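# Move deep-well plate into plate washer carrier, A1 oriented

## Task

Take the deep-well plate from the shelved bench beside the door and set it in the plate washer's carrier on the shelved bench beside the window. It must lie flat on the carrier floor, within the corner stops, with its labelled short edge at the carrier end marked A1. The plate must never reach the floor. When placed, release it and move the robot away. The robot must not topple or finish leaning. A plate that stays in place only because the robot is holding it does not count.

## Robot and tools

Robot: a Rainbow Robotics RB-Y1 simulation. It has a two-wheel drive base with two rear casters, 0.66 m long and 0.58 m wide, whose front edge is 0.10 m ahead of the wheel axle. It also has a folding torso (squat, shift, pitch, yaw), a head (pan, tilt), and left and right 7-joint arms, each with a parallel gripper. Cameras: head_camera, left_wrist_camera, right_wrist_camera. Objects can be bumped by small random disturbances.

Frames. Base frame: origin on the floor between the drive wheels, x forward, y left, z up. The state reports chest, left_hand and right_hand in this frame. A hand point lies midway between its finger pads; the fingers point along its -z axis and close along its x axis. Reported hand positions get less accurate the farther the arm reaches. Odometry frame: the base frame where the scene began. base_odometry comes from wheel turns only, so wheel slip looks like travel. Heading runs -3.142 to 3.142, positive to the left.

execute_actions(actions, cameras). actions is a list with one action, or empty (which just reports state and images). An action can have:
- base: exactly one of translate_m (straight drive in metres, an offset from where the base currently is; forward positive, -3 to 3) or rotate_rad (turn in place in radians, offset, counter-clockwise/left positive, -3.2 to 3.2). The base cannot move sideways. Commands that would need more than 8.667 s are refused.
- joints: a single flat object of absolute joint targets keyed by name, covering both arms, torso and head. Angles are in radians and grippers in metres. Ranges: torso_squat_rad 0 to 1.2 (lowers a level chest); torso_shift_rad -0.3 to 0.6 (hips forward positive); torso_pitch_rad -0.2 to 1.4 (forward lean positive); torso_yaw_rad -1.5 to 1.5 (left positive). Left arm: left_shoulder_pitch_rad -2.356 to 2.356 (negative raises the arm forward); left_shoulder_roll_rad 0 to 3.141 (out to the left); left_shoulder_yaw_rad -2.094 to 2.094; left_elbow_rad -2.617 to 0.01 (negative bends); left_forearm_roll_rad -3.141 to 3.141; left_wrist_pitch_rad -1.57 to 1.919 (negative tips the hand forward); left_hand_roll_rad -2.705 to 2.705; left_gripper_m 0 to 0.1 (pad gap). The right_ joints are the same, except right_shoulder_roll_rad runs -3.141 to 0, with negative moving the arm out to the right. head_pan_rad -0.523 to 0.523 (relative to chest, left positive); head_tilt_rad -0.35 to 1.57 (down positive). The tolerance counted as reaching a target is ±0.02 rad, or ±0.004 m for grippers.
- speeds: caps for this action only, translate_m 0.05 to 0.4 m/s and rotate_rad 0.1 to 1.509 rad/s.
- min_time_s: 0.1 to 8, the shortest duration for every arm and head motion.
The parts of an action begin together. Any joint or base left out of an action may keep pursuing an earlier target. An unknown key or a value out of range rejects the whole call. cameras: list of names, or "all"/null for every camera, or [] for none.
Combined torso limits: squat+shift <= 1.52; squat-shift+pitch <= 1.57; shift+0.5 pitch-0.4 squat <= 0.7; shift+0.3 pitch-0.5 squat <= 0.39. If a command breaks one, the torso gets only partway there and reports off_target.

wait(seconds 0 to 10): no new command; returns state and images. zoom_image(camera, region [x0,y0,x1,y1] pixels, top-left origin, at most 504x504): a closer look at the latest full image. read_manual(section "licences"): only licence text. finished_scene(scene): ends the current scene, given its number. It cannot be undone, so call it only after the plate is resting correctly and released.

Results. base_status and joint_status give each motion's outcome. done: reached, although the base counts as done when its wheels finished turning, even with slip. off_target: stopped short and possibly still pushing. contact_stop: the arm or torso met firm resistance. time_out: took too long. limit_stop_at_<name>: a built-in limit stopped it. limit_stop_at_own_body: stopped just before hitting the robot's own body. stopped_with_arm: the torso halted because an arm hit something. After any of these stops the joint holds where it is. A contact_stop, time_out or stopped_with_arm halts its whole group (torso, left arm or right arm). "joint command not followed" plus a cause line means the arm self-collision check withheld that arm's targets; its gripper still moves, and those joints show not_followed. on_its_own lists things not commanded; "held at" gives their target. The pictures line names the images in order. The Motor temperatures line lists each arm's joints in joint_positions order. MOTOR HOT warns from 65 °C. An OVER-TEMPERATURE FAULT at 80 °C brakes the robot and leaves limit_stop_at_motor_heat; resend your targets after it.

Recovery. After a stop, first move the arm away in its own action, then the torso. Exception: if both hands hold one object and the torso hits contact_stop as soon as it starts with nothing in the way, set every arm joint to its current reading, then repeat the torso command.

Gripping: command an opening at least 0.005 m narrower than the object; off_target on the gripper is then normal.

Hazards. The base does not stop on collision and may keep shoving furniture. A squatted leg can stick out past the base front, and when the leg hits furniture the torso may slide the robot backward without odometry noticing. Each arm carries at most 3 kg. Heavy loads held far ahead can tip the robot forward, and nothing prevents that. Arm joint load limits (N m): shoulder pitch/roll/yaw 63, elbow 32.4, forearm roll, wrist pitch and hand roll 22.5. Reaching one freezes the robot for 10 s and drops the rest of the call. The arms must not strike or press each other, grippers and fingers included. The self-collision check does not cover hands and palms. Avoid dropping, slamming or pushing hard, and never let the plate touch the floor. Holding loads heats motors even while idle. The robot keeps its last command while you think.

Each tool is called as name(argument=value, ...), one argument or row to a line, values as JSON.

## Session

execute_actions(
  actions=[],
)

Scene clock: 0.00 s.
Motor temperatures (°C, as the motors report them): left_arm=[34 30 34 34 37 39 36] | right_arm=[33 30 31 38 36 39 37]
base_odometry: x=+0.000 y=+0.000 heading=+0.000 (m, m, rad; odometry frame)
base_status: not commanded
joint_positions: torso_squat_rad=+0.350 torso_shift_rad=+0.000 torso_pitch_rad=+0.001 torso_yaw_rad=+0.001 left_shoulder_pitch_rad=-0.020 left_shoulder_roll_rad=+0.004 left_shoulder_yaw_rad=-0.029 left_elbow_rad=-0.232 left_forearm_roll_rad=+0.049 left_wrist_pitch_rad=+0.019 left_hand_roll_rad=+0.006 left_gripper_m=+0.101 right_shoulder_pitch_rad=-0.034 right_shoulder_roll_rad=-0.039 right_shoulder_yaw_rad=-0.013 right_elbow_rad=-0.238 right_forearm_roll_rad=+0.011 right_wrist_pitch_rad=+0.018 right_hand_roll_rad=-0.055 right_gripper_m=+0.099 head_pan_rad=-0.001 head_tilt_rad=+0.399
joint_status: not commanded
chest: x=-0.2277 y=-0.0004 z=+1.2476 quat_wxyz=(+1.000, +0.000, +0.001, +0.000) (m; base frame)
left_hand: x=-0.1060 y=+0.2190 z=+0.5722 quat_wxyz=(+0.993, -0.003, -0.115, +0.009) (m; base frame)
right_hand: x=-0.0921 y=-0.2494 z=+0.5748 quat_wxyz=(+0.992, -0.016, -0.126, -0.020) (m; base frame)
pictures: head_camera, left_wrist_camera, right_wrist_camera
Images, in order (width x height): head_camera 896x504, left_wrist_camera 644x364, right_wrist_camera 644x364.

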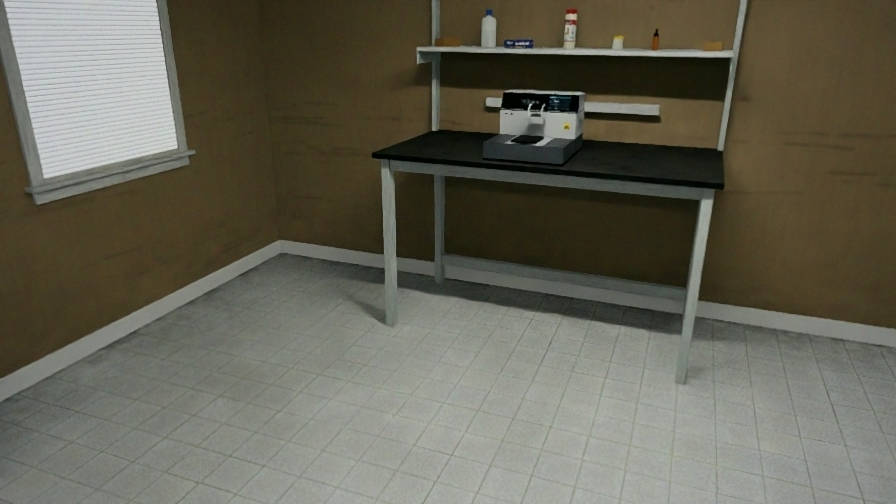

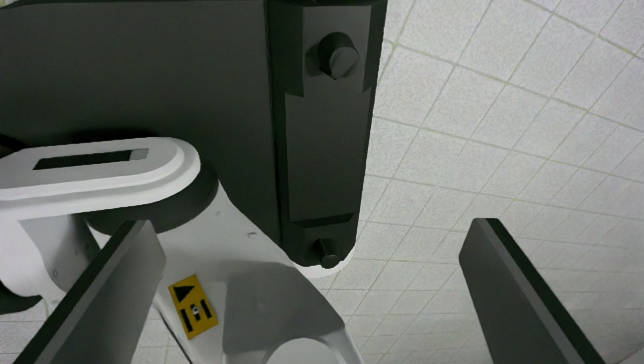

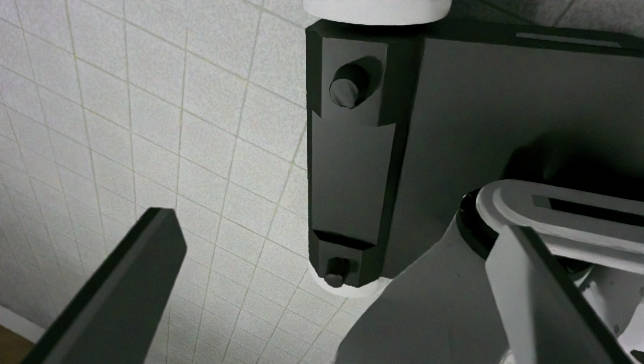

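execute_actions(
  actions=[
    {"joints": {"torso_yaw_rad": -1.0, "head_pan_rad": -0.52, "head_tilt_rad": 0.3, "torso_squat_rad": 0.0}},
  ],
  cameras=["head_camera"],
)

Scene clock: 23.83 s.
Motor temperatures (°C, as the motors report them): left_arm=[34 30 34 34 37 39 36] | right_arm=[33 30 31 38 36 39 37]
base_odometry: x=+0.000 y=+0.000 heading=+0.000 (m, m, rad; odometry frame)
base_status: not commanded
joint_positions: torso_squat_rad=+0.000 torso_shift_rad=+0.000 torso_pitch_rad=+0.001 torso_yaw_rad=-1.000 left_shoulder_pitch_rad=-0.020 left_shoulder_roll_rad=+0.004 left_shoulder_yaw_rad=-0.029 left_elbow_rad=-0.232 left_forearm_roll_rad=+0.049 left_wrist_pitch_rad=+0.019 left_hand_roll_rad=+0.006 left_gripper_m=+0.101 right_shoulder_pitch_rad=-0.034 right_shoulder_roll_rad=-0.039 right_shoulder_yaw_rad=-0.013 right_elbow_rad=-0.238 right_forearm_roll_rad=+0.011 right_wrist_pitch_rad=+0.018 right_hand_roll_rad=-0.055 right_gripper_m=+0.099 head_pan_rad=-0.520 head_tilt_rad=+0.300
joint_status: all done
chest: x=-0.2276 y=-0.0004 z=+1.2899 quat_wxyz=(+0.878, +0.000, +0.001, -0.479) (m; base frame)
left_hand: x=+0.0218 y=+0.0151 z=+0.6142 quat_wxyz=(+0.876, -0.058, -0.099, -0.468) (m; base frame)
right_hand: x=-0.3650 y=-0.2492 z=+0.6174 quat_wxyz=(+0.861, -0.075, -0.102, -0.493) (m; base frame)
pictures: head_camera
Images, in order (width x height): head_camera 896x504.

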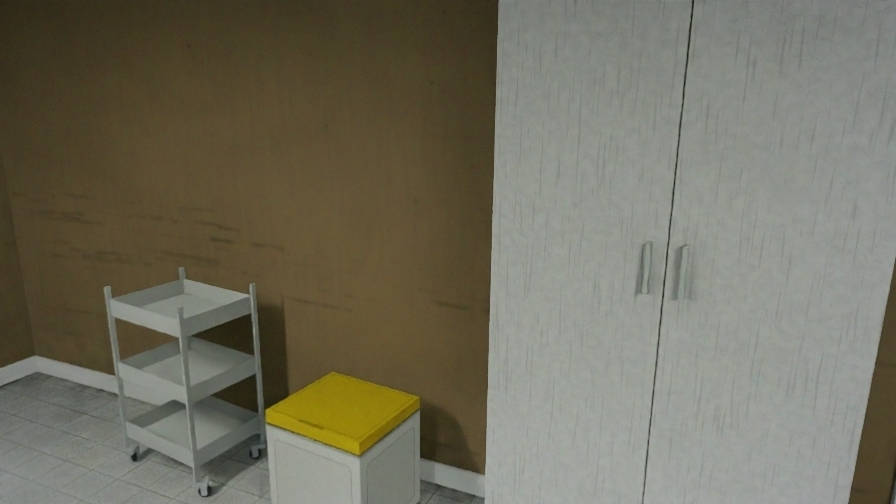

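execute_actions(
  actions=[
    {"base": {"rotate_rad": 2.75}, "joints": {"torso_yaw_rad": 0.0, "head_pan_rad": 0.0, "head_tilt_rad": 0.35}},
  ],
  cameras=["head_camera"],
)

Scene clock: 39.90 s.
Motor temperatures (°C, as the motors report them): left_arm=[34 30 34 34 37 39 36] | right_arm=[33 30 31 38 36 39 37]
base_odometry: x=+0.000 y=+0.000 heading=+2.750 (m, m, rad; odometry frame)
base_status: done
joint_positions: torso_squat_rad=+0.000 torso_shift_rad=+0.000 torso_pitch_rad=+0.001 torso_yaw_rad=+0.000 left_shoulder_pitch_rad=-0.020 left_shoulder_roll_rad=+0.004 left_shoulder_yaw_rad=-0.029 left_elbow_rad=-0.232 left_forearm_roll_rad=+0.049 left_wrist_pitch_rad=+0.019 left_hand_roll_rad=+0.006 left_gripper_m=+0.101 right_shoulder_pitch_rad=-0.034 right_shoulder_roll_rad=-0.039 right_shoulder_yaw_rad=-0.013 right_elbow_rad=-0.238 right_forearm_roll_rad=+0.011 right_wrist_pitch_rad=+0.018 right_hand_roll_rad=-0.055 right_gripper_m=+0.099 head_pan_rad=+0.000 head_tilt_rad=+0.350
joint_status: all done
chest: x=-0.2278 y=-0.0004 z=+1.2899 quat_wxyz=(+1.000, +0.000, +0.001, +0.000) (m; base frame)
left_hand: x=-0.1059 y=+0.2189 z=+0.6145 quat_wxyz=(+0.993, -0.003, -0.115, +0.009) (m; base frame)
right_hand: x=-0.0925 y=-0.2495 z=+0.6171 quat_wxyz=(+0.992, -0.016, -0.126, -0.021) (m; base frame)
pictures: head_camera
Images, in order (width x height): head_camera 896x504.

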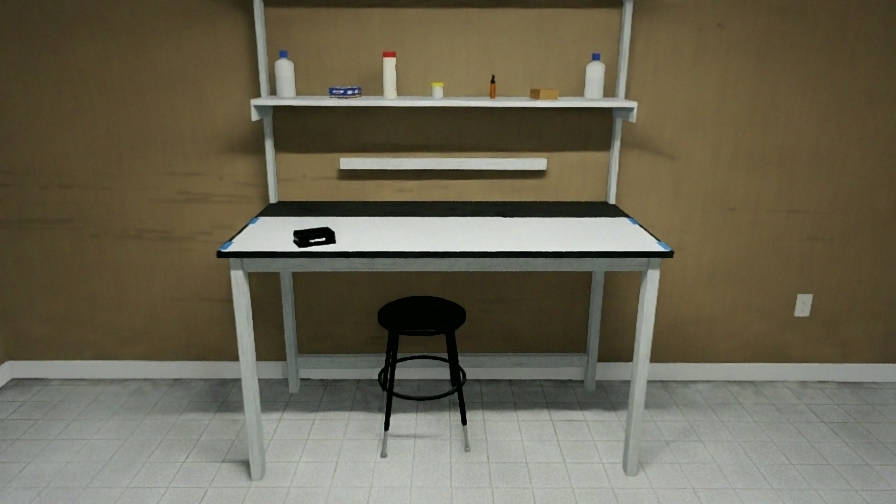

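Bench is straight ahead. Zooming in on the plate.

zoom_image(
  camera="head_camera",
  region=[270, 205, 370, 265],
)

Region (270, 205, 370, 265) of head_camera's 896x504 image, scaled by 5.040, with more detail than that image has; it fills the top 302 rows of this view, and the rest is white.

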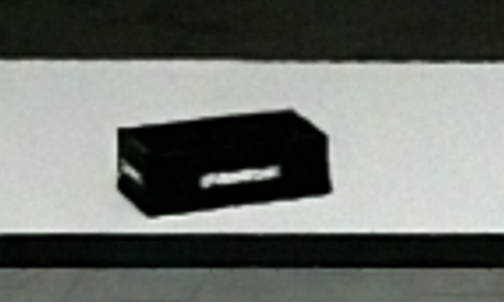

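execute_actions(
  actions=[
    {"base": {"rotate_rad": 0.217}},
  ],
  cameras=[],
)

execute_actions(
  actions=[
    {"base": {"translate_m": 1.685}, "joints": {"torso_squat_rad": 0.40, "torso_yaw_rad": -0.15, "left_shoulder_pitch_rad": -1.2044, "left_shoulder_roll_rad": 0.1039, "left_shoulder_yaw_rad": 0.2777, "left_elbow_rad": -0.6779, "left_forearm_roll_rad": 0.0, "left_wrist_pitch_rad": 1.827, "left_hand_roll_rad": -2.599, "left_gripper_m": 0.1, "head_pan_rad": 0.3, "head_tilt_rad": 0.95}, "min_time_s": 2.3},
  ],
  cameras=["head_camera", "left_wrist_camera"],
)

Scene clock: 99.80 s.
Motor temperatures (°C, as the motors report them): left_arm=[34 30 34 34 37 39 36] | right_arm=[33 30 31 38 36 39 37]
base_odometry: x=+0.000 y=+0.000 heading=+2.966 (m, m, rad; odometry frame)
base_status: done
joint_positions: torso_squat_rad=+0.000 torso_shift_rad=+0.000 torso_pitch_rad=+0.001 torso_yaw_rad=+0.000 left_shoulder_pitch_rad=-0.020 left_shoulder_roll_rad=+0.004 left_shoulder_yaw_rad=-0.029 left_elbow_rad=-0.232 left_forearm_roll_rad=+0.049 left_wrist_pitch_rad=+0.019 left_hand_roll_rad=+0.006 left_gripper_m=+0.101 right_shoulder_pitch_rad=-0.034 right_shoulder_roll_rad=-0.039 right_shoulder_yaw_rad=-0.013 right_elbow_rad=-0.238 right_forearm_roll_rad=+0.011 right_wrist_pitch_rad=+0.018 right_hand_roll_rad=-0.055 right_gripper_m=+0.099 head_pan_rad=+0.000 head_tilt_rad=+0.350
joint_status: not commanded
chest: x=-0.2278 y=-0.0004 z=+1.2899 quat_wxyz=(+1.000, +0.000, +0.001, +0.000) (m; base frame)
left_hand: x=-0.1059 y=+0.2189 z=+0.6145 quat_wxyz=(+0.993, -0.003, -0.115, +0.009) (m; base frame)
right_hand: x=-0.0925 y=-0.2495 z=+0.6171 quat_wxyz=(+0.992, -0.016, -0.126, -0.021) (m; base frame)
pictures: none
No camera images: the call's "cameras" was empty. Leave "cameras" out to get every camera's image.

Scene clock: 105.47 s.
Motor temperatures (°C, as the motors report them): left_arm=[34 30 34 34 37 39 36] | right_arm=[33 30 31 38 36 39 37]
base_odometry: x=-1.659 y=+0.293 heading=+2.967 (m, m, rad; odometry frame)
base_status: done
joint_positions: torso_squat_rad=+0.400 torso_shift_rad=+0.000 torso_pitch_rad=+0.001 torso_yaw_rad=-0.150 left_shoulder_pitch_rad=-1.204 left_shoulder_roll_rad=+0.104 left_shoulder_yaw_rad=+0.277 left_elbow_rad=-0.678 left_forearm_roll_rad=+0.000 left_wrist_pitch_rad=+1.827 left_hand_roll_rad=-2.599 left_gripper_m=+0.100 right_shoulder_pitch_rad=-0.034 right_shoulder_roll_rad=-0.039 right_shoulder_yaw_rad=-0.013 right_elbow_rad=-0.238 right_forearm_roll_rad=+0.011 right_wrist_pitch_rad=+0.018 right_hand_roll_rad=-0.055 right_gripper_m=+0.099 head_pan_rad=+0.300 head_tilt_rad=+0.950
joint_status: all done
chest: x=-0.2276 y=-0.0004 z=+1.2347 quat_wxyz=(+0.997, +0.000, +0.001, -0.075) (m; base frame)
left_hand: x=+0.3061 y=+0.0786 z=+1.0336 quat_wxyz=(+0.136, -0.001, +0.001, -0.991) (m; base frame)
right_hand: x=-0.1312 y=-0.2670 z=+0.5619 quat_wxyz=(+0.987, -0.026, -0.124, -0.095) (m; base frame)
pictures: head_camera, left_wrist_camera
Images, in order (width x height): head_camera 896x504, left_wrist_camera 644x364.

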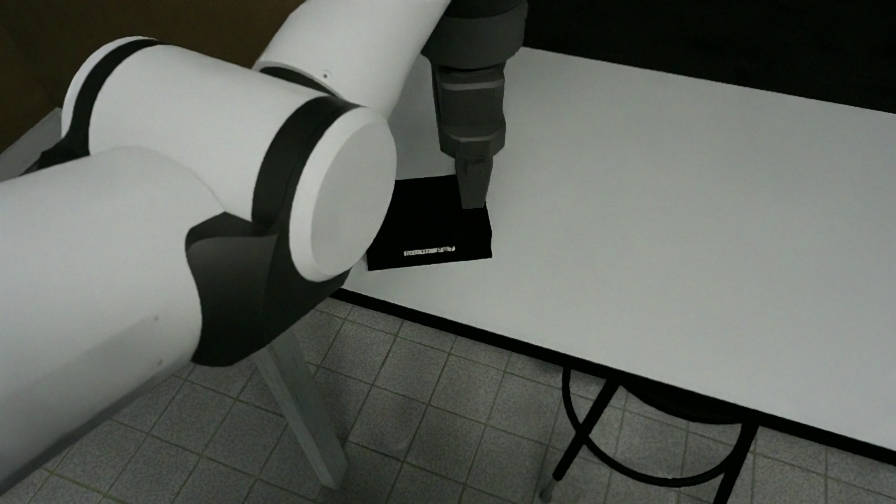

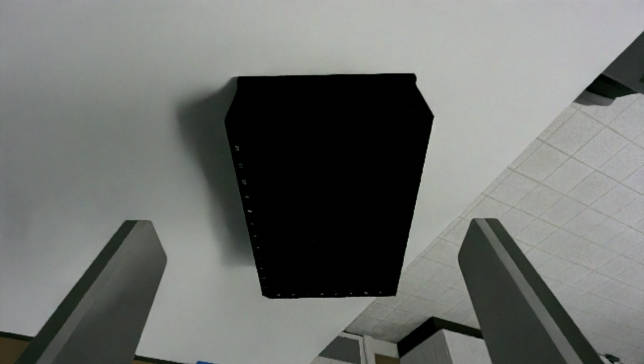

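zoom_image(
  camera="left_wrist_camera",
  region=[110, 50, 530, 364],
)

Region (110, 50, 530, 364) of left_wrist_camera's 644x364 image, scaled by 1.200, with more detail than that image has; it fills the top 377 rows of this view, and the rest is white.

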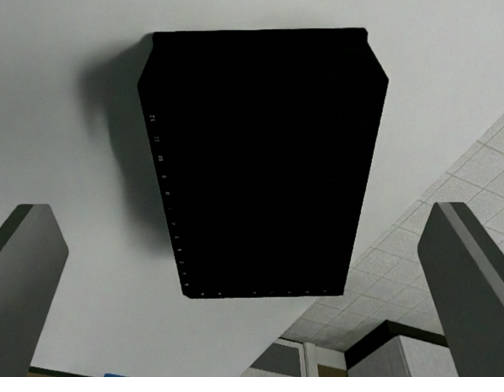

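execute_actions(
  actions=[
    {"base": {"translate_m": -0.0135}, "joints": {"torso_squat_rad": 0.48, "torso_yaw_rad": -0.064, "left_hand_roll_rad": -2.66}},
  ],
  cameras=["head_camera", "left_wrist_camera"],
)

Scene clock: 144.77 s.
Motor temperatures (°C, as the motors report them): left_arm=[35 30 34 34 37 39 36] | right_arm=[33 30 31 38 36 39 37]
base_odometry: x=-1.646 y=+0.291 heading=+2.967 (m, m, rad; odometry frame)
base_status: done
joint_positions: torso_squat_rad=+0.480 torso_shift_rad=+0.000 torso_pitch_rad=+0.001 torso_yaw_rad=-0.064 left_shoulder_pitch_rad=-1.204 left_shoulder_roll_rad=+0.104 left_shoulder_yaw_rad=+0.277 left_elbow_rad=-0.678 left_forearm_roll_rad=+0.000 left_wrist_pitch_rad=+1.827 left_hand_roll_rad=-2.660 left_gripper_m=+0.100 right_shoulder_pitch_rad=-0.034 right_shoulder_roll_rad=-0.039 right_shoulder_yaw_rad=-0.013 right_elbow_rad=-0.238 right_forearm_roll_rad=+0.011 right_wrist_pitch_rad=+0.018 right_hand_roll_rad=-0.055 right_gripper_m=+0.099 head_pan_rad=+0.300 head_tilt_rad=+0.950
joint_status: all done
chest: x=-0.2277 y=-0.0004 z=+1.2108 quat_wxyz=(+0.999, +0.000, +0.001, -0.032) (m; base frame)
left_hand: x=+0.2973 y=+0.1242 z=+1.0099 quat_wxyz=(+0.148, -0.001, +0.001, -0.989) (m; base frame)
right_hand: x=-0.1086 y=-0.2577 z=+0.5381 quat_wxyz=(+0.991, -0.020, -0.125, -0.052) (m; base frame)
pictures: head_camera, left_wrist_camera
Images, in order (width x height): head_camera 896x504, left_wrist_camera 644x364.

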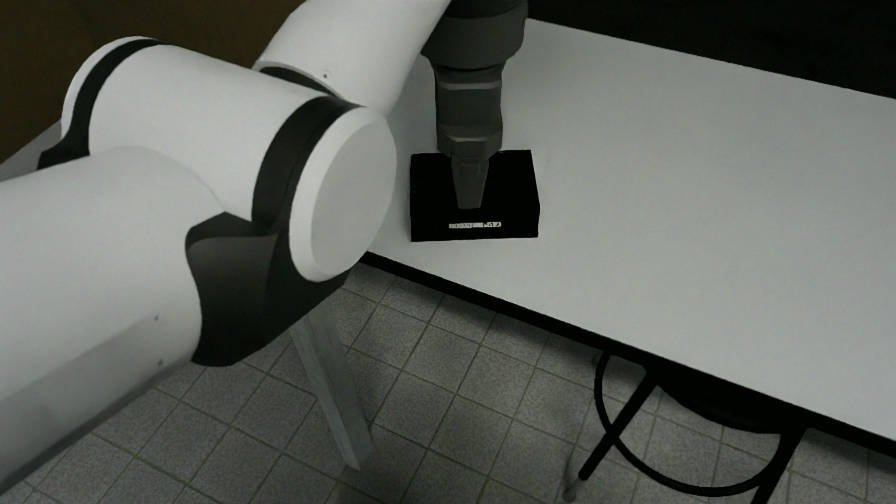

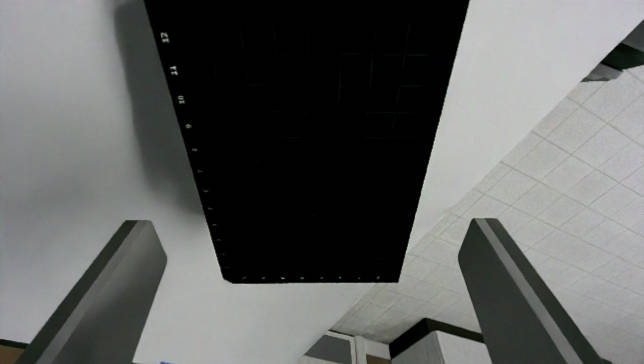

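zoom_image(
  camera="left_wrist_camera",
  region=[110, 150, 510, 300],
)

zoom_image(
  camera="left_wrist_camera",
  region=[110, 0, 510, 150],
)

Region (110, 150, 510, 300) of left_wrist_camera's 644x364 image, scaled by 1.260, with more detail than that image has; it fills the top 189 rows of this view, and the rest is white.

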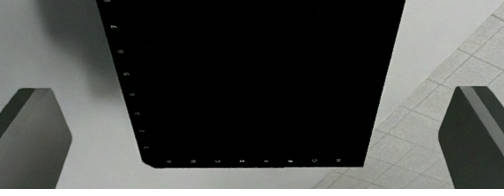

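Region (110, 0, 510, 150) of left_wrist_camera's 644x364 image, scaled by 1.260, with more detail than that image has; it fills the top 189 rows of this view, and the rest is white.

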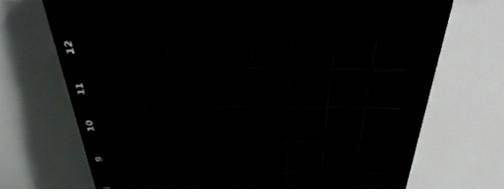

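execute_actions(
  actions=[
    {"joints": {"torso_squat_rad": 0.612}},
  ],
  cameras=["head_camera", "left_wrist_camera"],
)

Scene clock: 157.40 s.
Motor temperatures (°C, as the motors report them): left_arm=[35 30 34 34 37 39 36] | right_arm=[33 30 31 38 36 39 37]
base_odometry: x=-1.646 y=+0.291 heading=+2.967 (m, m, rad; odometry frame)
base_status: not commanded
joint_positions: torso_squat_rad=+0.612 torso_shift_rad=+0.000 torso_pitch_rad=+0.001 torso_yaw_rad=-0.064 left_shoulder_pitch_rad=-1.204 left_shoulder_roll_rad=+0.104 left_shoulder_yaw_rad=+0.277 left_elbow_rad=-0.678 left_forearm_roll_rad=+0.000 left_wrist_pitch_rad=+1.827 left_hand_roll_rad=-2.660 left_gripper_m=+0.100 right_shoulder_pitch_rad=-0.034 right_shoulder_roll_rad=-0.039 right_shoulder_yaw_rad=-0.013 right_elbow_rad=-0.238 right_forearm_roll_rad=+0.011 right_wrist_pitch_rad=+0.018 right_hand_roll_rad=-0.055 right_gripper_m=+0.099 head_pan_rad=+0.300 head_tilt_rad=+0.950
joint_status: all done
chest: x=-0.2278 y=-0.0003 z=+1.1629 quat_wxyz=(+0.999, +0.000, +0.000, -0.032) (m; base frame)
left_hand: x=+0.2972 y=+0.1242 z=+0.9619 quat_wxyz=(+0.148, -0.001, +0.001, -0.989) (m; base frame)
right_hand: x=-0.1086 y=-0.2577 z=+0.4901 quat_wxyz=(+0.991, -0.020, -0.125, -0.052) (m; base frame)
pictures: head_camera, left_wrist_camera
Images, in order (width x height): head_camera 896x504, left_wrist_camera 644x364.

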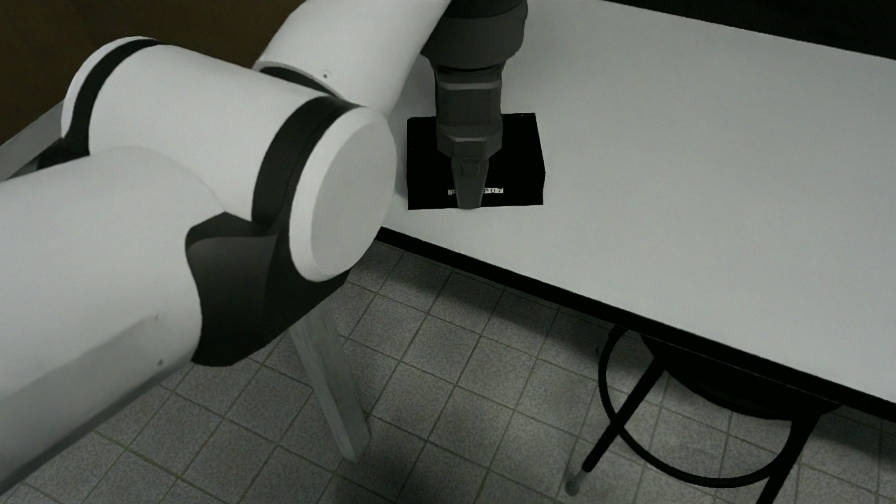

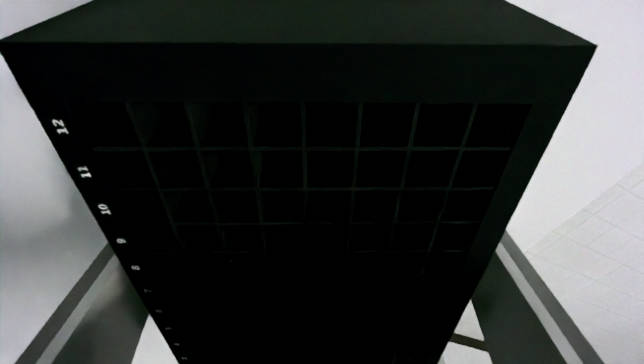

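zoom_image(
  camera="head_camera",
  region=[395, 100, 555, 225],
)

Region (395, 100, 555, 225) of head_camera's 896x504 image, scaled by 3.150, with more detail than that image has; it fills the top 394 rows of this view, and the rest is white.

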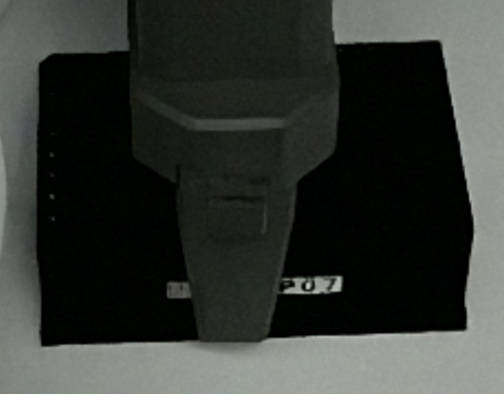

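execute_actions(
  actions=[
    {"joints": {"left_gripper_m": 0.072}},
  ],
  cameras=["left_wrist_camera"],
)

Scene clock: 166.43 s.
Motor temperatures (°C, as the motors report them): left_arm=[35 30 34 34 37 39 36] | right_arm=[33 30 31 38 36 39 37]
base_odometry: x=-1.646 y=+0.291 heading=+2.967 (m, m, rad; odometry frame)
base_status: not commanded
joint_positions: torso_squat_rad=+0.612 torso_shift_rad=+0.000 torso_pitch_rad=+0.001 torso_yaw_rad=-0.064 left_shoulder_pitch_rad=-1.204 left_shoulder_roll_rad=+0.104 left_shoulder_yaw_rad=+0.277 left_elbow_rad=-0.678 left_forearm_roll_rad=+0.000 left_wrist_pitch_rad=+1.827 left_hand_roll_rad=-2.660 left_gripper_m=+0.083 right_shoulder_pitch_rad=-0.034 right_shoulder_roll_rad=-0.039 right_shoulder_yaw_rad=-0.013 right_elbow_rad=-0.238 right_forearm_roll_rad=+0.011 right_wrist_pitch_rad=+0.018 right_hand_roll_rad=-0.055 right_gripper_m=+0.099 head_pan_rad=+0.300 head_tilt_rad=+0.950
joint_status: left_gripper_m off_target (ended at +0.083, target +0.072)
chest: x=-0.2278 y=-0.0003 z=+1.1629 quat_wxyz=(+0.999, +0.000, +0.000, -0.032) (m; base frame)
left_hand: x=+0.2972 y=+0.1242 z=+0.9619 quat_wxyz=(+0.148, -0.001, +0.001, -0.989) (m; base frame)
right_hand: x=-0.1086 y=-0.2577 z=+0.4901 quat_wxyz=(+0.991, -0.020, -0.125, -0.052) (m; base frame)
pictures: left_wrist_camera
Images, in order (width x height): left_wrist_camera 644x364.

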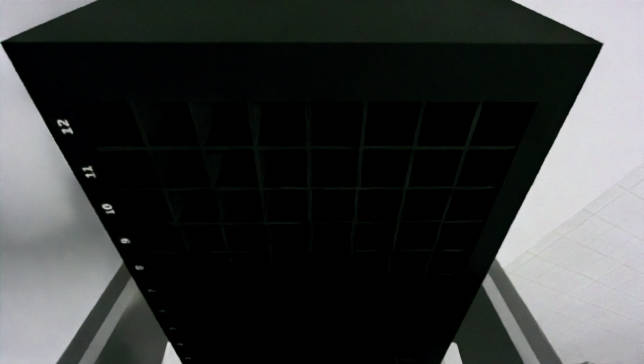

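execute_actions(
  actions=[
    {"base": {"translate_m": -3.0}, "joints": {"torso_squat_rad": 0.0, "left_hand_roll_rad": 1.48, "head_pan_rad": 0.1, "head_tilt_rad": 0.55}, "min_time_s": 7},
  ],
  cameras=["head_camera", "left_wrist_camera"],
)

Scene clock: 207.20 s.
Motor temperatures (°C, as the motors report them): left_arm=[35 30 34 34 37 39 36] | right_arm=[33 30 31 38 36 39 37]
base_odometry: x=+1.309 y=-0.227 heading=+2.969 (m, m, rad; odometry frame)
base_status: done
joint_positions: torso_squat_rad=+0.000 torso_shift_rad=+0.000 torso_pitch_rad=+0.001 torso_yaw_rad=-0.064 left_shoulder_pitch_rad=-1.204 left_shoulder_roll_rad=+0.104 left_shoulder_yaw_rad=+0.277 left_elbow_rad=-0.678 left_forearm_roll_rad=+0.000 left_wrist_pitch_rad=+1.827 left_hand_roll_rad=+1.480 left_gripper_m=+0.083 right_shoulder_pitch_rad=-0.034 right_shoulder_roll_rad=-0.039 right_shoulder_yaw_rad=-0.013 right_elbow_rad=-0.238 right_forearm_roll_rad=+0.011 right_wrist_pitch_rad=+0.018 right_hand_roll_rad=-0.055 right_gripper_m=+0.099 head_pan_rad=+0.100 head_tilt_rad=+0.550
joint_status: all done
chest: x=-0.2277 y=-0.0004 z=+1.2899 quat_wxyz=(+0.999, +0.000, +0.001, -0.032) (m; base frame)
left_hand: x=+0.2972 y=+0.1242 z=+1.0889 quat_wxyz=(+0.797, +0.001, +0.000, +0.603) (m; base frame)
right_hand: x=-0.1086 y=-0.2577 z=+0.6171 quat_wxyz=(+0.991, -0.020, -0.125, -0.052) (m; base frame)
pictures: head_camera, left_wrist_camera
Images, in order (width x height): head_camera 896x504, left_wrist_camera 644x364.

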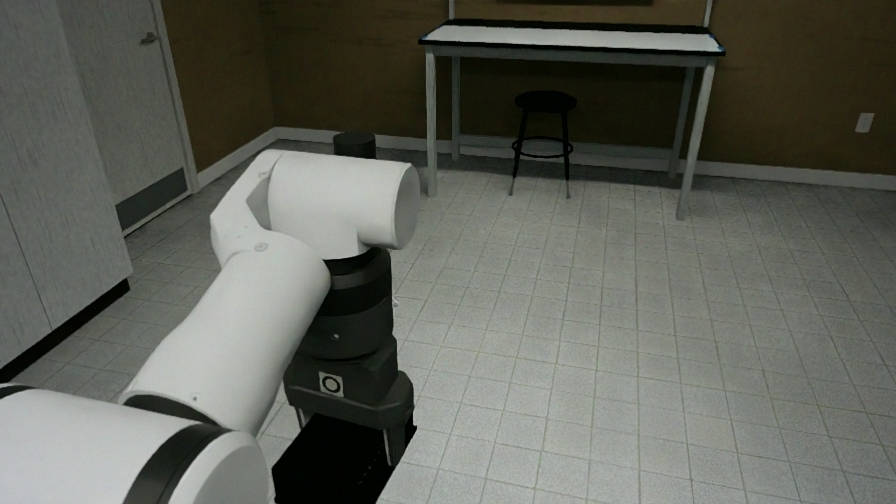

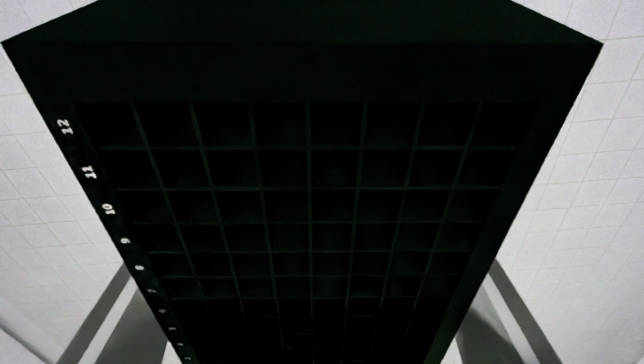

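execute_actions(
  actions=[
    {"base": {"rotate_rad": -3.054}, "joints": {"torso_yaw_rad": 0.25, "head_pan_rad": -0.2, "head_tilt_rad": 0.42}, "min_time_s": 2},
  ],
  cameras=["head_camera"],
)

Scene clock: 217.37 s.
Motor temperatures (°C, as the motors report them): left_arm=[35 30 34 34 37 39 36] | right_arm=[33 30 31 38 36 39 37]
base_odometry: x=+1.309 y=-0.228 heading=-0.085 (m, m, rad; odometry frame)
base_status: done
joint_positions: torso_squat_rad=+0.000 torso_shift_rad=+0.000 torso_pitch_rad=+0.001 torso_yaw_rad=+0.250 left_shoulder_pitch_rad=-1.204 left_shoulder_roll_rad=+0.104 left_shoulder_yaw_rad=+0.277 left_elbow_rad=-0.678 left_forearm_roll_rad=+0.000 left_wrist_pitch_rad=+1.827 left_hand_roll_rad=+1.480 left_gripper_m=+0.083 right_shoulder_pitch_rad=-0.034 right_shoulder_roll_rad=-0.039 right_shoulder_yaw_rad=-0.013 right_elbow_rad=-0.238 right_forearm_roll_rad=+0.011 right_wrist_pitch_rad=+0.018 right_hand_roll_rad=-0.055 right_gripper_m=+0.099 head_pan_rad=-0.200 head_tilt_rad=+0.420
joint_status: all done
chest: x=-0.2278 y=-0.0004 z=+1.2899 quat_wxyz=(+0.992, +0.000, +0.000, +0.125) (m; base frame)
left_hand: x=+0.2331 y=+0.2805 z=+1.0891 quat_wxyz=(+0.693, +0.001, +0.000, +0.721) (m; base frame)
right_hand: x=-0.0348 y=-0.2081 z=+0.6171 quat_wxyz=(+0.987, +0.000, -0.127, +0.103) (m; base frame)
pictures: head_camera
Images, in order (width x height): head_camera 896x504.

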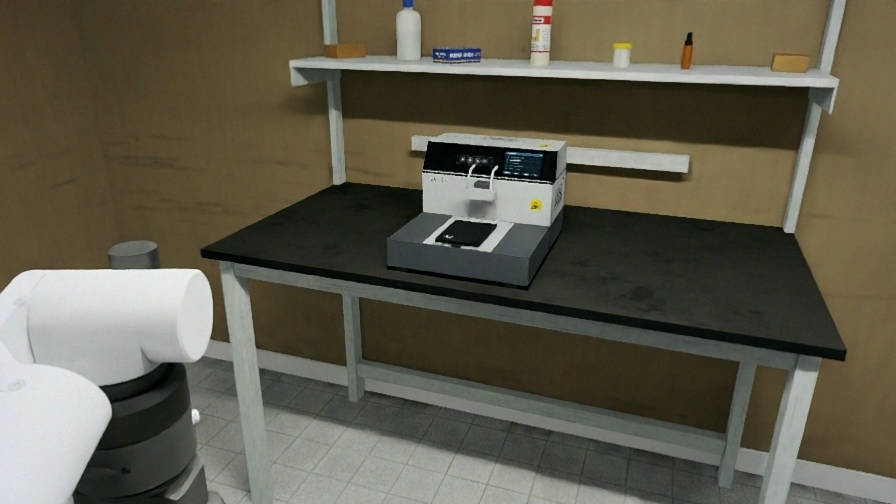

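zoom_image(
  camera="head_camera",
  region=[410, 180, 530, 270],
)

Region (410, 180, 530, 270) of head_camera's 896x504 image, scaled by 4.200, with more detail than that image has; it fills the top 378 rows of this view, and the rest is white.

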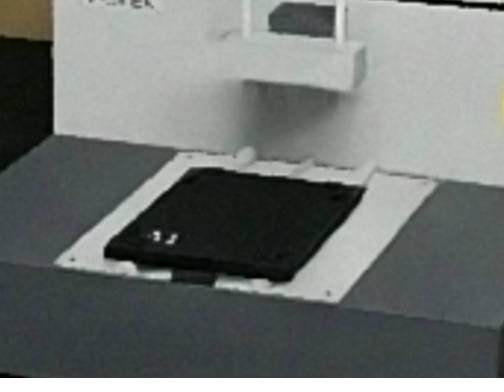

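zoom_image(
  camera="head_camera",
  region=[425, 210, 505, 255],
)

Region (425, 210, 505, 255) of head_camera's 896x504 image, scaled by 6.300, with more detail than that image has; it fills the top 284 rows of this view, and the rest is white.

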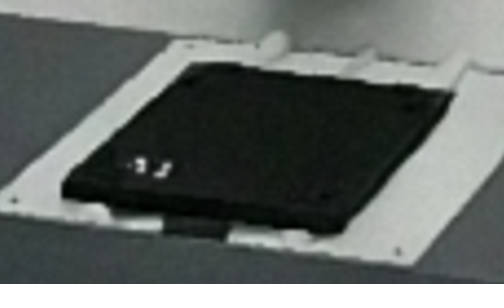

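execute_actions(
  actions=[
    {"base": {"translate_m": 0.965}, "joints": {"torso_yaw_rad": -0.125, "left_hand_roll_rad": -1.586, "head_pan_rad": 0.3, "head_tilt_rad": 0.88}, "min_time_s": 2.5},
  ],
  cameras=["head_camera", "left_wrist_camera"],
)

Scene clock: 260.80 s.
Motor temperatures (°C, as the motors report them): left_arm=[35 30 34 34 37 39 36] | right_arm=[33 30 31 38 36 39 37]
base_odometry: x=+2.271 y=-0.310 heading=-0.086 (m, m, rad; odometry frame)
base_status: done
joint_positions: torso_squat_rad=+0.000 torso_shift_rad=+0.000 torso_pitch_rad=+0.001 torso_yaw_rad=-0.125 left_shoulder_pitch_rad=-1.204 left_shoulder_roll_rad=+0.104 left_shoulder_yaw_rad=+0.277 left_elbow_rad=-0.678 left_forearm_roll_rad=+0.000 left_wrist_pitch_rad=+1.827 left_hand_roll_rad=-1.586 left_gripper_m=+0.083 right_shoulder_pitch_rad=-0.034 right_shoulder_roll_rad=-0.039 right_shoulder_yaw_rad=-0.013 right_elbow_rad=-0.238 right_forearm_roll_rad=+0.011 right_wrist_pitch_rad=+0.018 right_hand_roll_rad=-0.055 right_gripper_m=+0.099 head_pan_rad=+0.300 head_tilt_rad=+0.880
joint_status: all done
chest: x=-0.2276 y=-0.0004 z=+1.2899 quat_wxyz=(+0.998, +0.000, +0.001, -0.062) (m; base frame)
left_hand: x=+0.3039 y=+0.0919 z=+1.0888 quat_wxyz=(+0.609, +0.000, +0.001, -0.793) (m; base frame)
right_hand: x=-0.1246 y=-0.2645 z=+0.6172 quat_wxyz=(+0.989, -0.024, -0.124, -0.082) (m; base frame)
pictures: head_camera, left_wrist_camera
Images, in order (width x height): head_camera 896x504, left_wrist_camera 644x364.

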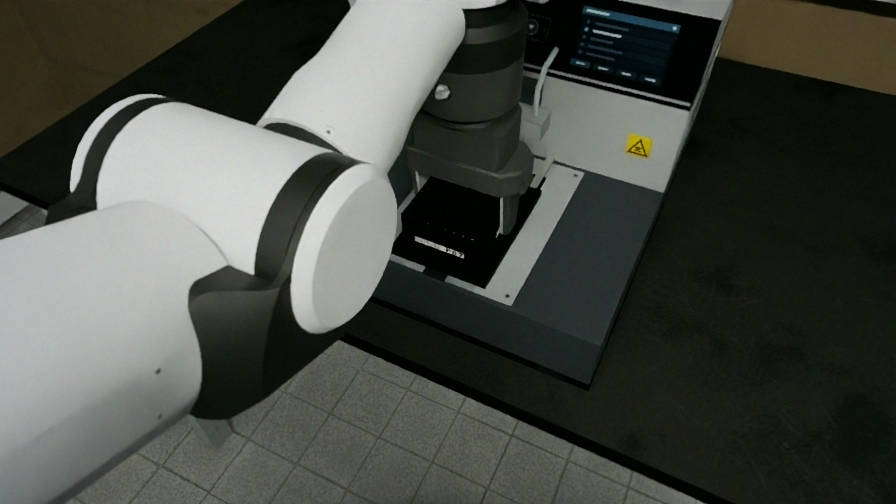

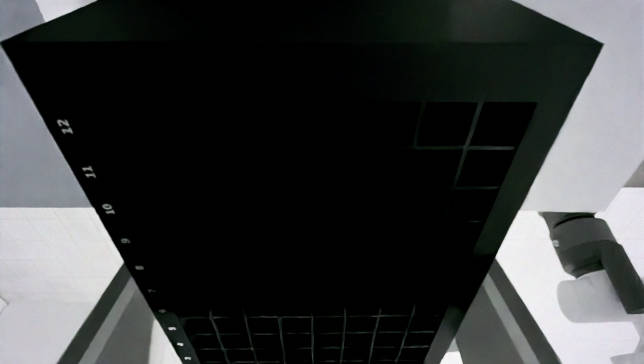

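zoom_image(
  camera="left_wrist_camera",
  region=[0, 0, 200, 120],
)

zoom_image(
  camera="left_wrist_camera",
  region=[444, 0, 644, 230],
)

zoom_image(
  camera="head_camera",
  region=[370, 140, 600, 320],
)

Region (0, 0, 200, 120) of left_wrist_camera's 644x364 image, scaled by 2.520, with more detail than that image has; it fills the top 302 rows of this view, and the rest is white.

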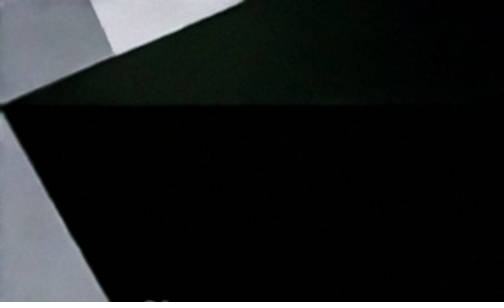

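Region (444, 0, 644, 230) of left_wrist_camera's 644x364 image, scaled by 2.191, with more detail than that image has; it fills the left 438 columns of this view, and the rest is white.

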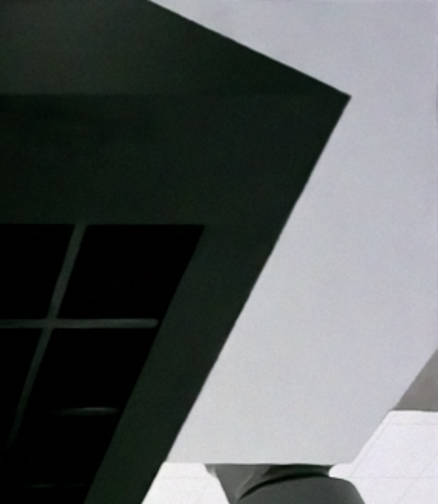

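Region (370, 140, 600, 320) of head_camera's 896x504 image, scaled by 2.191, with more detail than that image has; it fills the top 394 rows of this view, and the rest is white.

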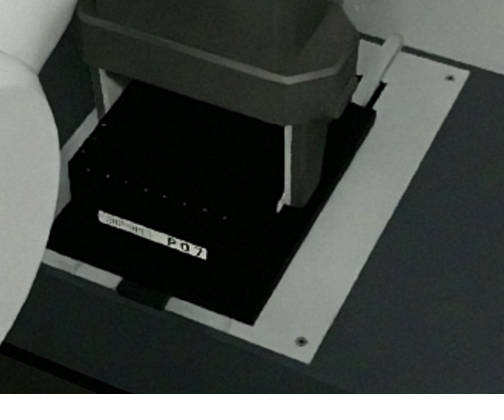

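zoom_image(
  camera="left_wrist_camera",
  region=[500, 0, 644, 60],
)

Region (500, 0, 644, 60) of left_wrist_camera's 644x364 image, scaled by 3.500, with more detail than that image has; it fills the top 210 rows of this view, and the rest is white.

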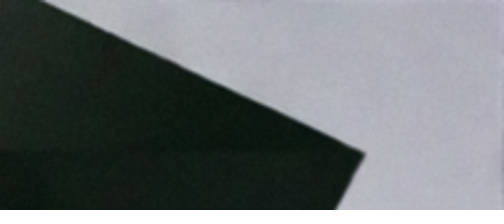

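zoom_image(
  camera="head_camera",
  region=[385, 195, 525, 300],
)

Region (385, 195, 525, 300) of head_camera's 896x504 image, scaled by 3.600, with more detail than that image has; it fills the top 378 rows of this view, and the rest is white.

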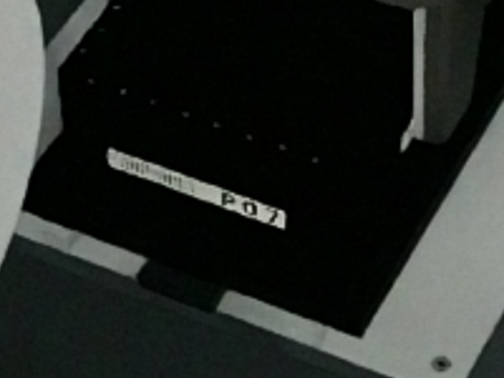

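zoom_image(
  camera="left_wrist_camera",
  region=[0, 190, 120, 230],
)

zoom_image(
  camera="left_wrist_camera",
  region=[510, 190, 630, 230],
)

Region (0, 190, 120, 230) of left_wrist_camera's 644x364 image, scaled by 4.200, with more detail than that image has.

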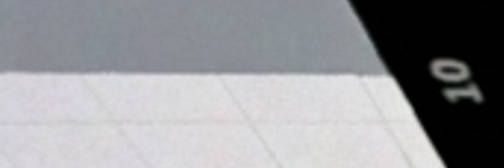

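Region (510, 190, 630, 230) of left_wrist_camera's 644x364 image, scaled by 4.200, with more detail than that image has.

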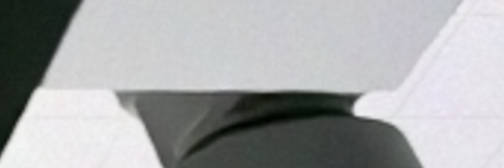

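execute_actions(
  actions=[
    {"base": {"translate_m": 0.035}, "joints": {"torso_yaw_rad": -0.113, "torso_squat_rad": 0.13, "left_hand_roll_rad": -1.615}},
  ],
  cameras=["head_camera", "left_wrist_camera"],
)

Scene clock: 326.83 s.
Motor temperatures (°C, as the motors report them): left_arm=[36 30 34 34 37 39 36] | right_arm=[33 30 31 38 36 39 37]
base_odometry: x=+2.306 y=-0.313 heading=-0.086 (m, m, rad; odometry frame)
base_status: done
joint_positions: torso_squat_rad=+0.130 torso_shift_rad=+0.000 torso_pitch_rad=+0.001 torso_yaw_rad=-0.113 left_shoulder_pitch_rad=-1.204 left_shoulder_roll_rad=+0.104 left_shoulder_yaw_rad=+0.277 left_elbow_rad=-0.678 left_forearm_roll_rad=+0.000 left_wrist_pitch_rad=+1.827 left_hand_roll_rad=-1.615 left_gripper_m=+0.083 right_shoulder_pitch_rad=-0.034 right_shoulder_roll_rad=-0.039 right_shoulder_yaw_rad=-0.013 right_elbow_rad=-0.238 right_forearm_roll_rad=+0.011 right_wrist_pitch_rad=+0.018 right_hand_roll_rad=-0.055 right_gripper_m=+0.099 head_pan_rad=+0.300 head_tilt_rad=+0.880
joint_status: all done
chest: x=-0.2277 y=-0.0004 z=+1.2840 quat_wxyz=(+0.998, +0.000, +0.001, -0.057) (m; base frame)
left_hand: x=+0.3027 y=+0.0982 z=+1.0830 quat_wxyz=(+0.603, +0.000, +0.001, -0.798) (m; base frame)
right_hand: x=-0.1213 y=-0.2633 z=+0.6113 quat_wxyz=(+0.989, -0.024, -0.125, -0.077) (m; base frame)
pictures: head_camera, left_wrist_camera
Images, in order (width x height): head_camera 896x504, left_wrist_camera 644x364.

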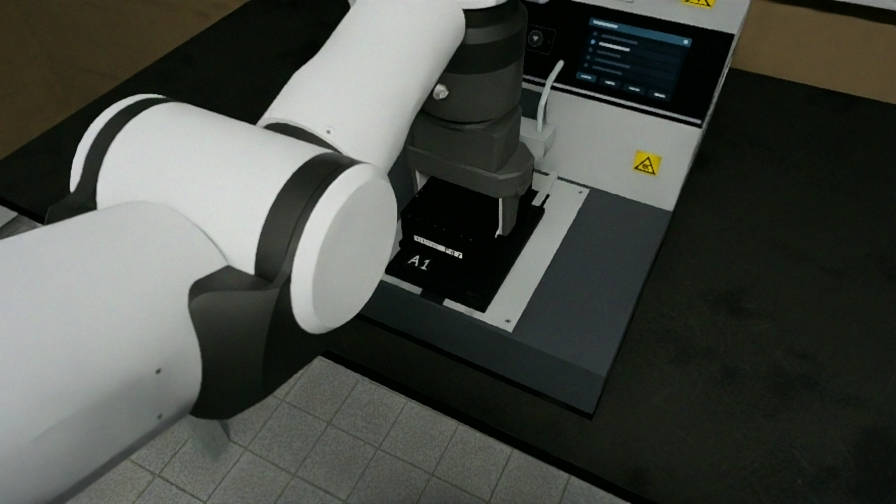

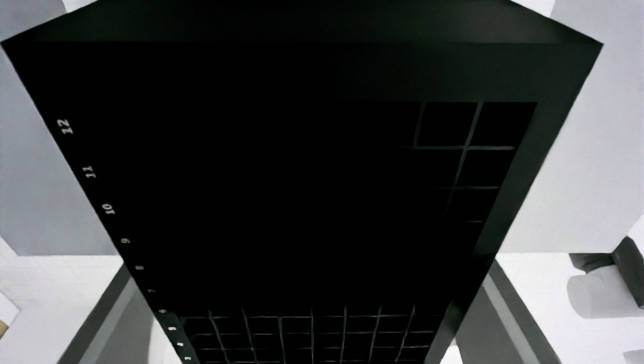

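A1 is confirmed at the near end. Measuring alignment.

zoom_image(
  camera="head_camera",
  region=[375, 205, 525, 320],
)

zoom_image(
  camera="left_wrist_camera",
  region=[0, 0, 140, 50],
)

zoom_image(
  camera="left_wrist_camera",
  region=[504, 0, 644, 50],
)

Region (375, 205, 525, 320) of head_camera's 896x504 image, scaled by 3.360, with more detail than that image has; it fills the top 386 rows of this view, and the rest is white.

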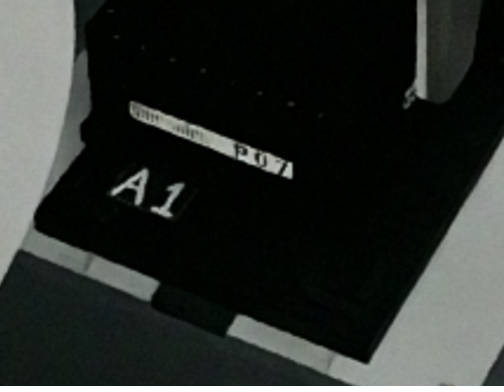

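Region (0, 0, 140, 50) of left_wrist_camera's 644x364 image, scaled by 3.600, with more detail than that image has; it fills the top 180 rows of this view, and the rest is white.

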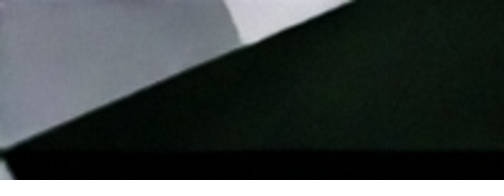

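Region (504, 0, 644, 50) of left_wrist_camera's 644x364 image, scaled by 3.600, with more detail than that image has; it fills the top 180 rows of this view, and the rest is white.

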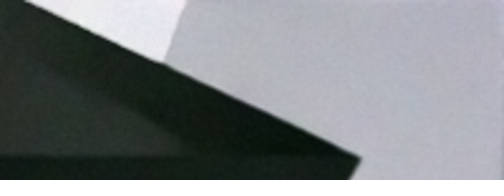

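zoom_image(
  camera="head_camera",
  region=[440, 240, 520, 315],
)

Region (440, 240, 520, 315) of head_camera's 896x504 image, scaled by 6.300, with more detail than that image has; it fills the top 472 rows of this view, and the rest is white.

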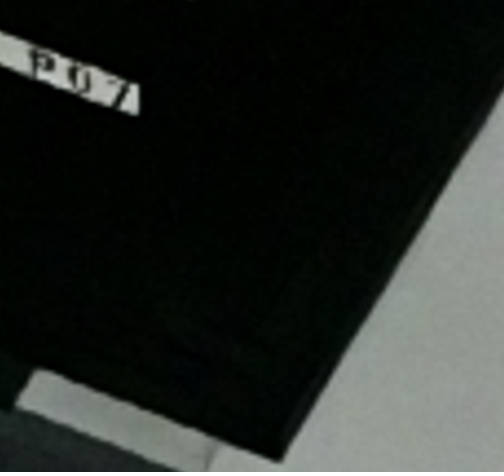

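zoom_image(
  camera="head_camera",
  region=[500, 160, 600, 240],
)

Region (500, 160, 600, 240) of head_camera's 896x504 image, scaled by 5.040, with more detail than that image has; it fills the top 403 rows of this view, and the rest is white.

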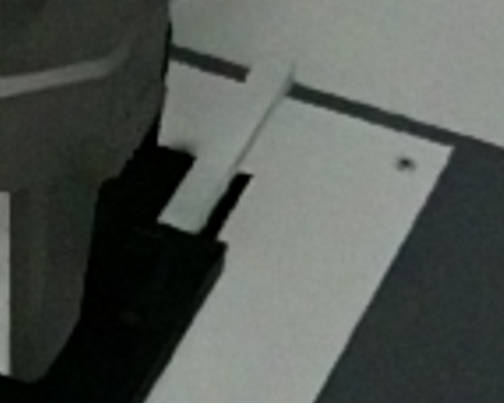

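zoom_image(
  camera="head_camera",
  region=[505, 195, 555, 245],
)

Region (505, 195, 555, 245) of head_camera's 896x504 image, scaled by 10.080, with more detail than that image has.

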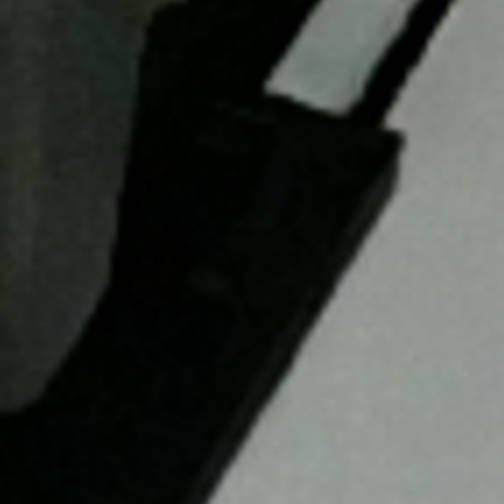

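zoom_image(
  camera="head_camera",
  region=[378, 200, 438, 280],
)

Region (378, 200, 438, 280) of head_camera's 896x504 image, scaled by 6.300, with more detail than that image has; it fills the left 378 columns of this view, and the rest is white.

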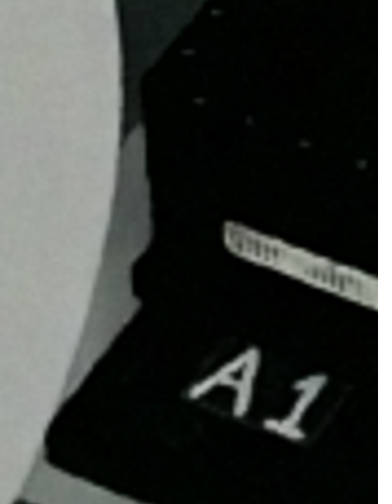

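zoom_image(
  camera="left_wrist_camera",
  region=[0, 225, 140, 275],
)

zoom_image(
  camera="left_wrist_camera",
  region=[490, 225, 630, 275],
)

Region (0, 225, 140, 275) of left_wrist_camera's 644x364 image, scaled by 3.600, with more detail than that image has; it fills the top 180 rows of this view, and the rest is white.

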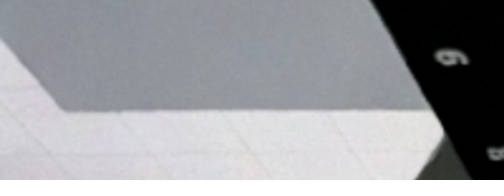

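Region (490, 225, 630, 275) of left_wrist_camera's 644x364 image, scaled by 3.600, with more detail than that image has; it fills the top 180 rows of this view, and the rest is white.

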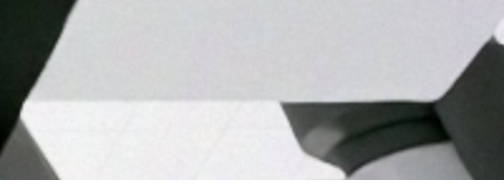

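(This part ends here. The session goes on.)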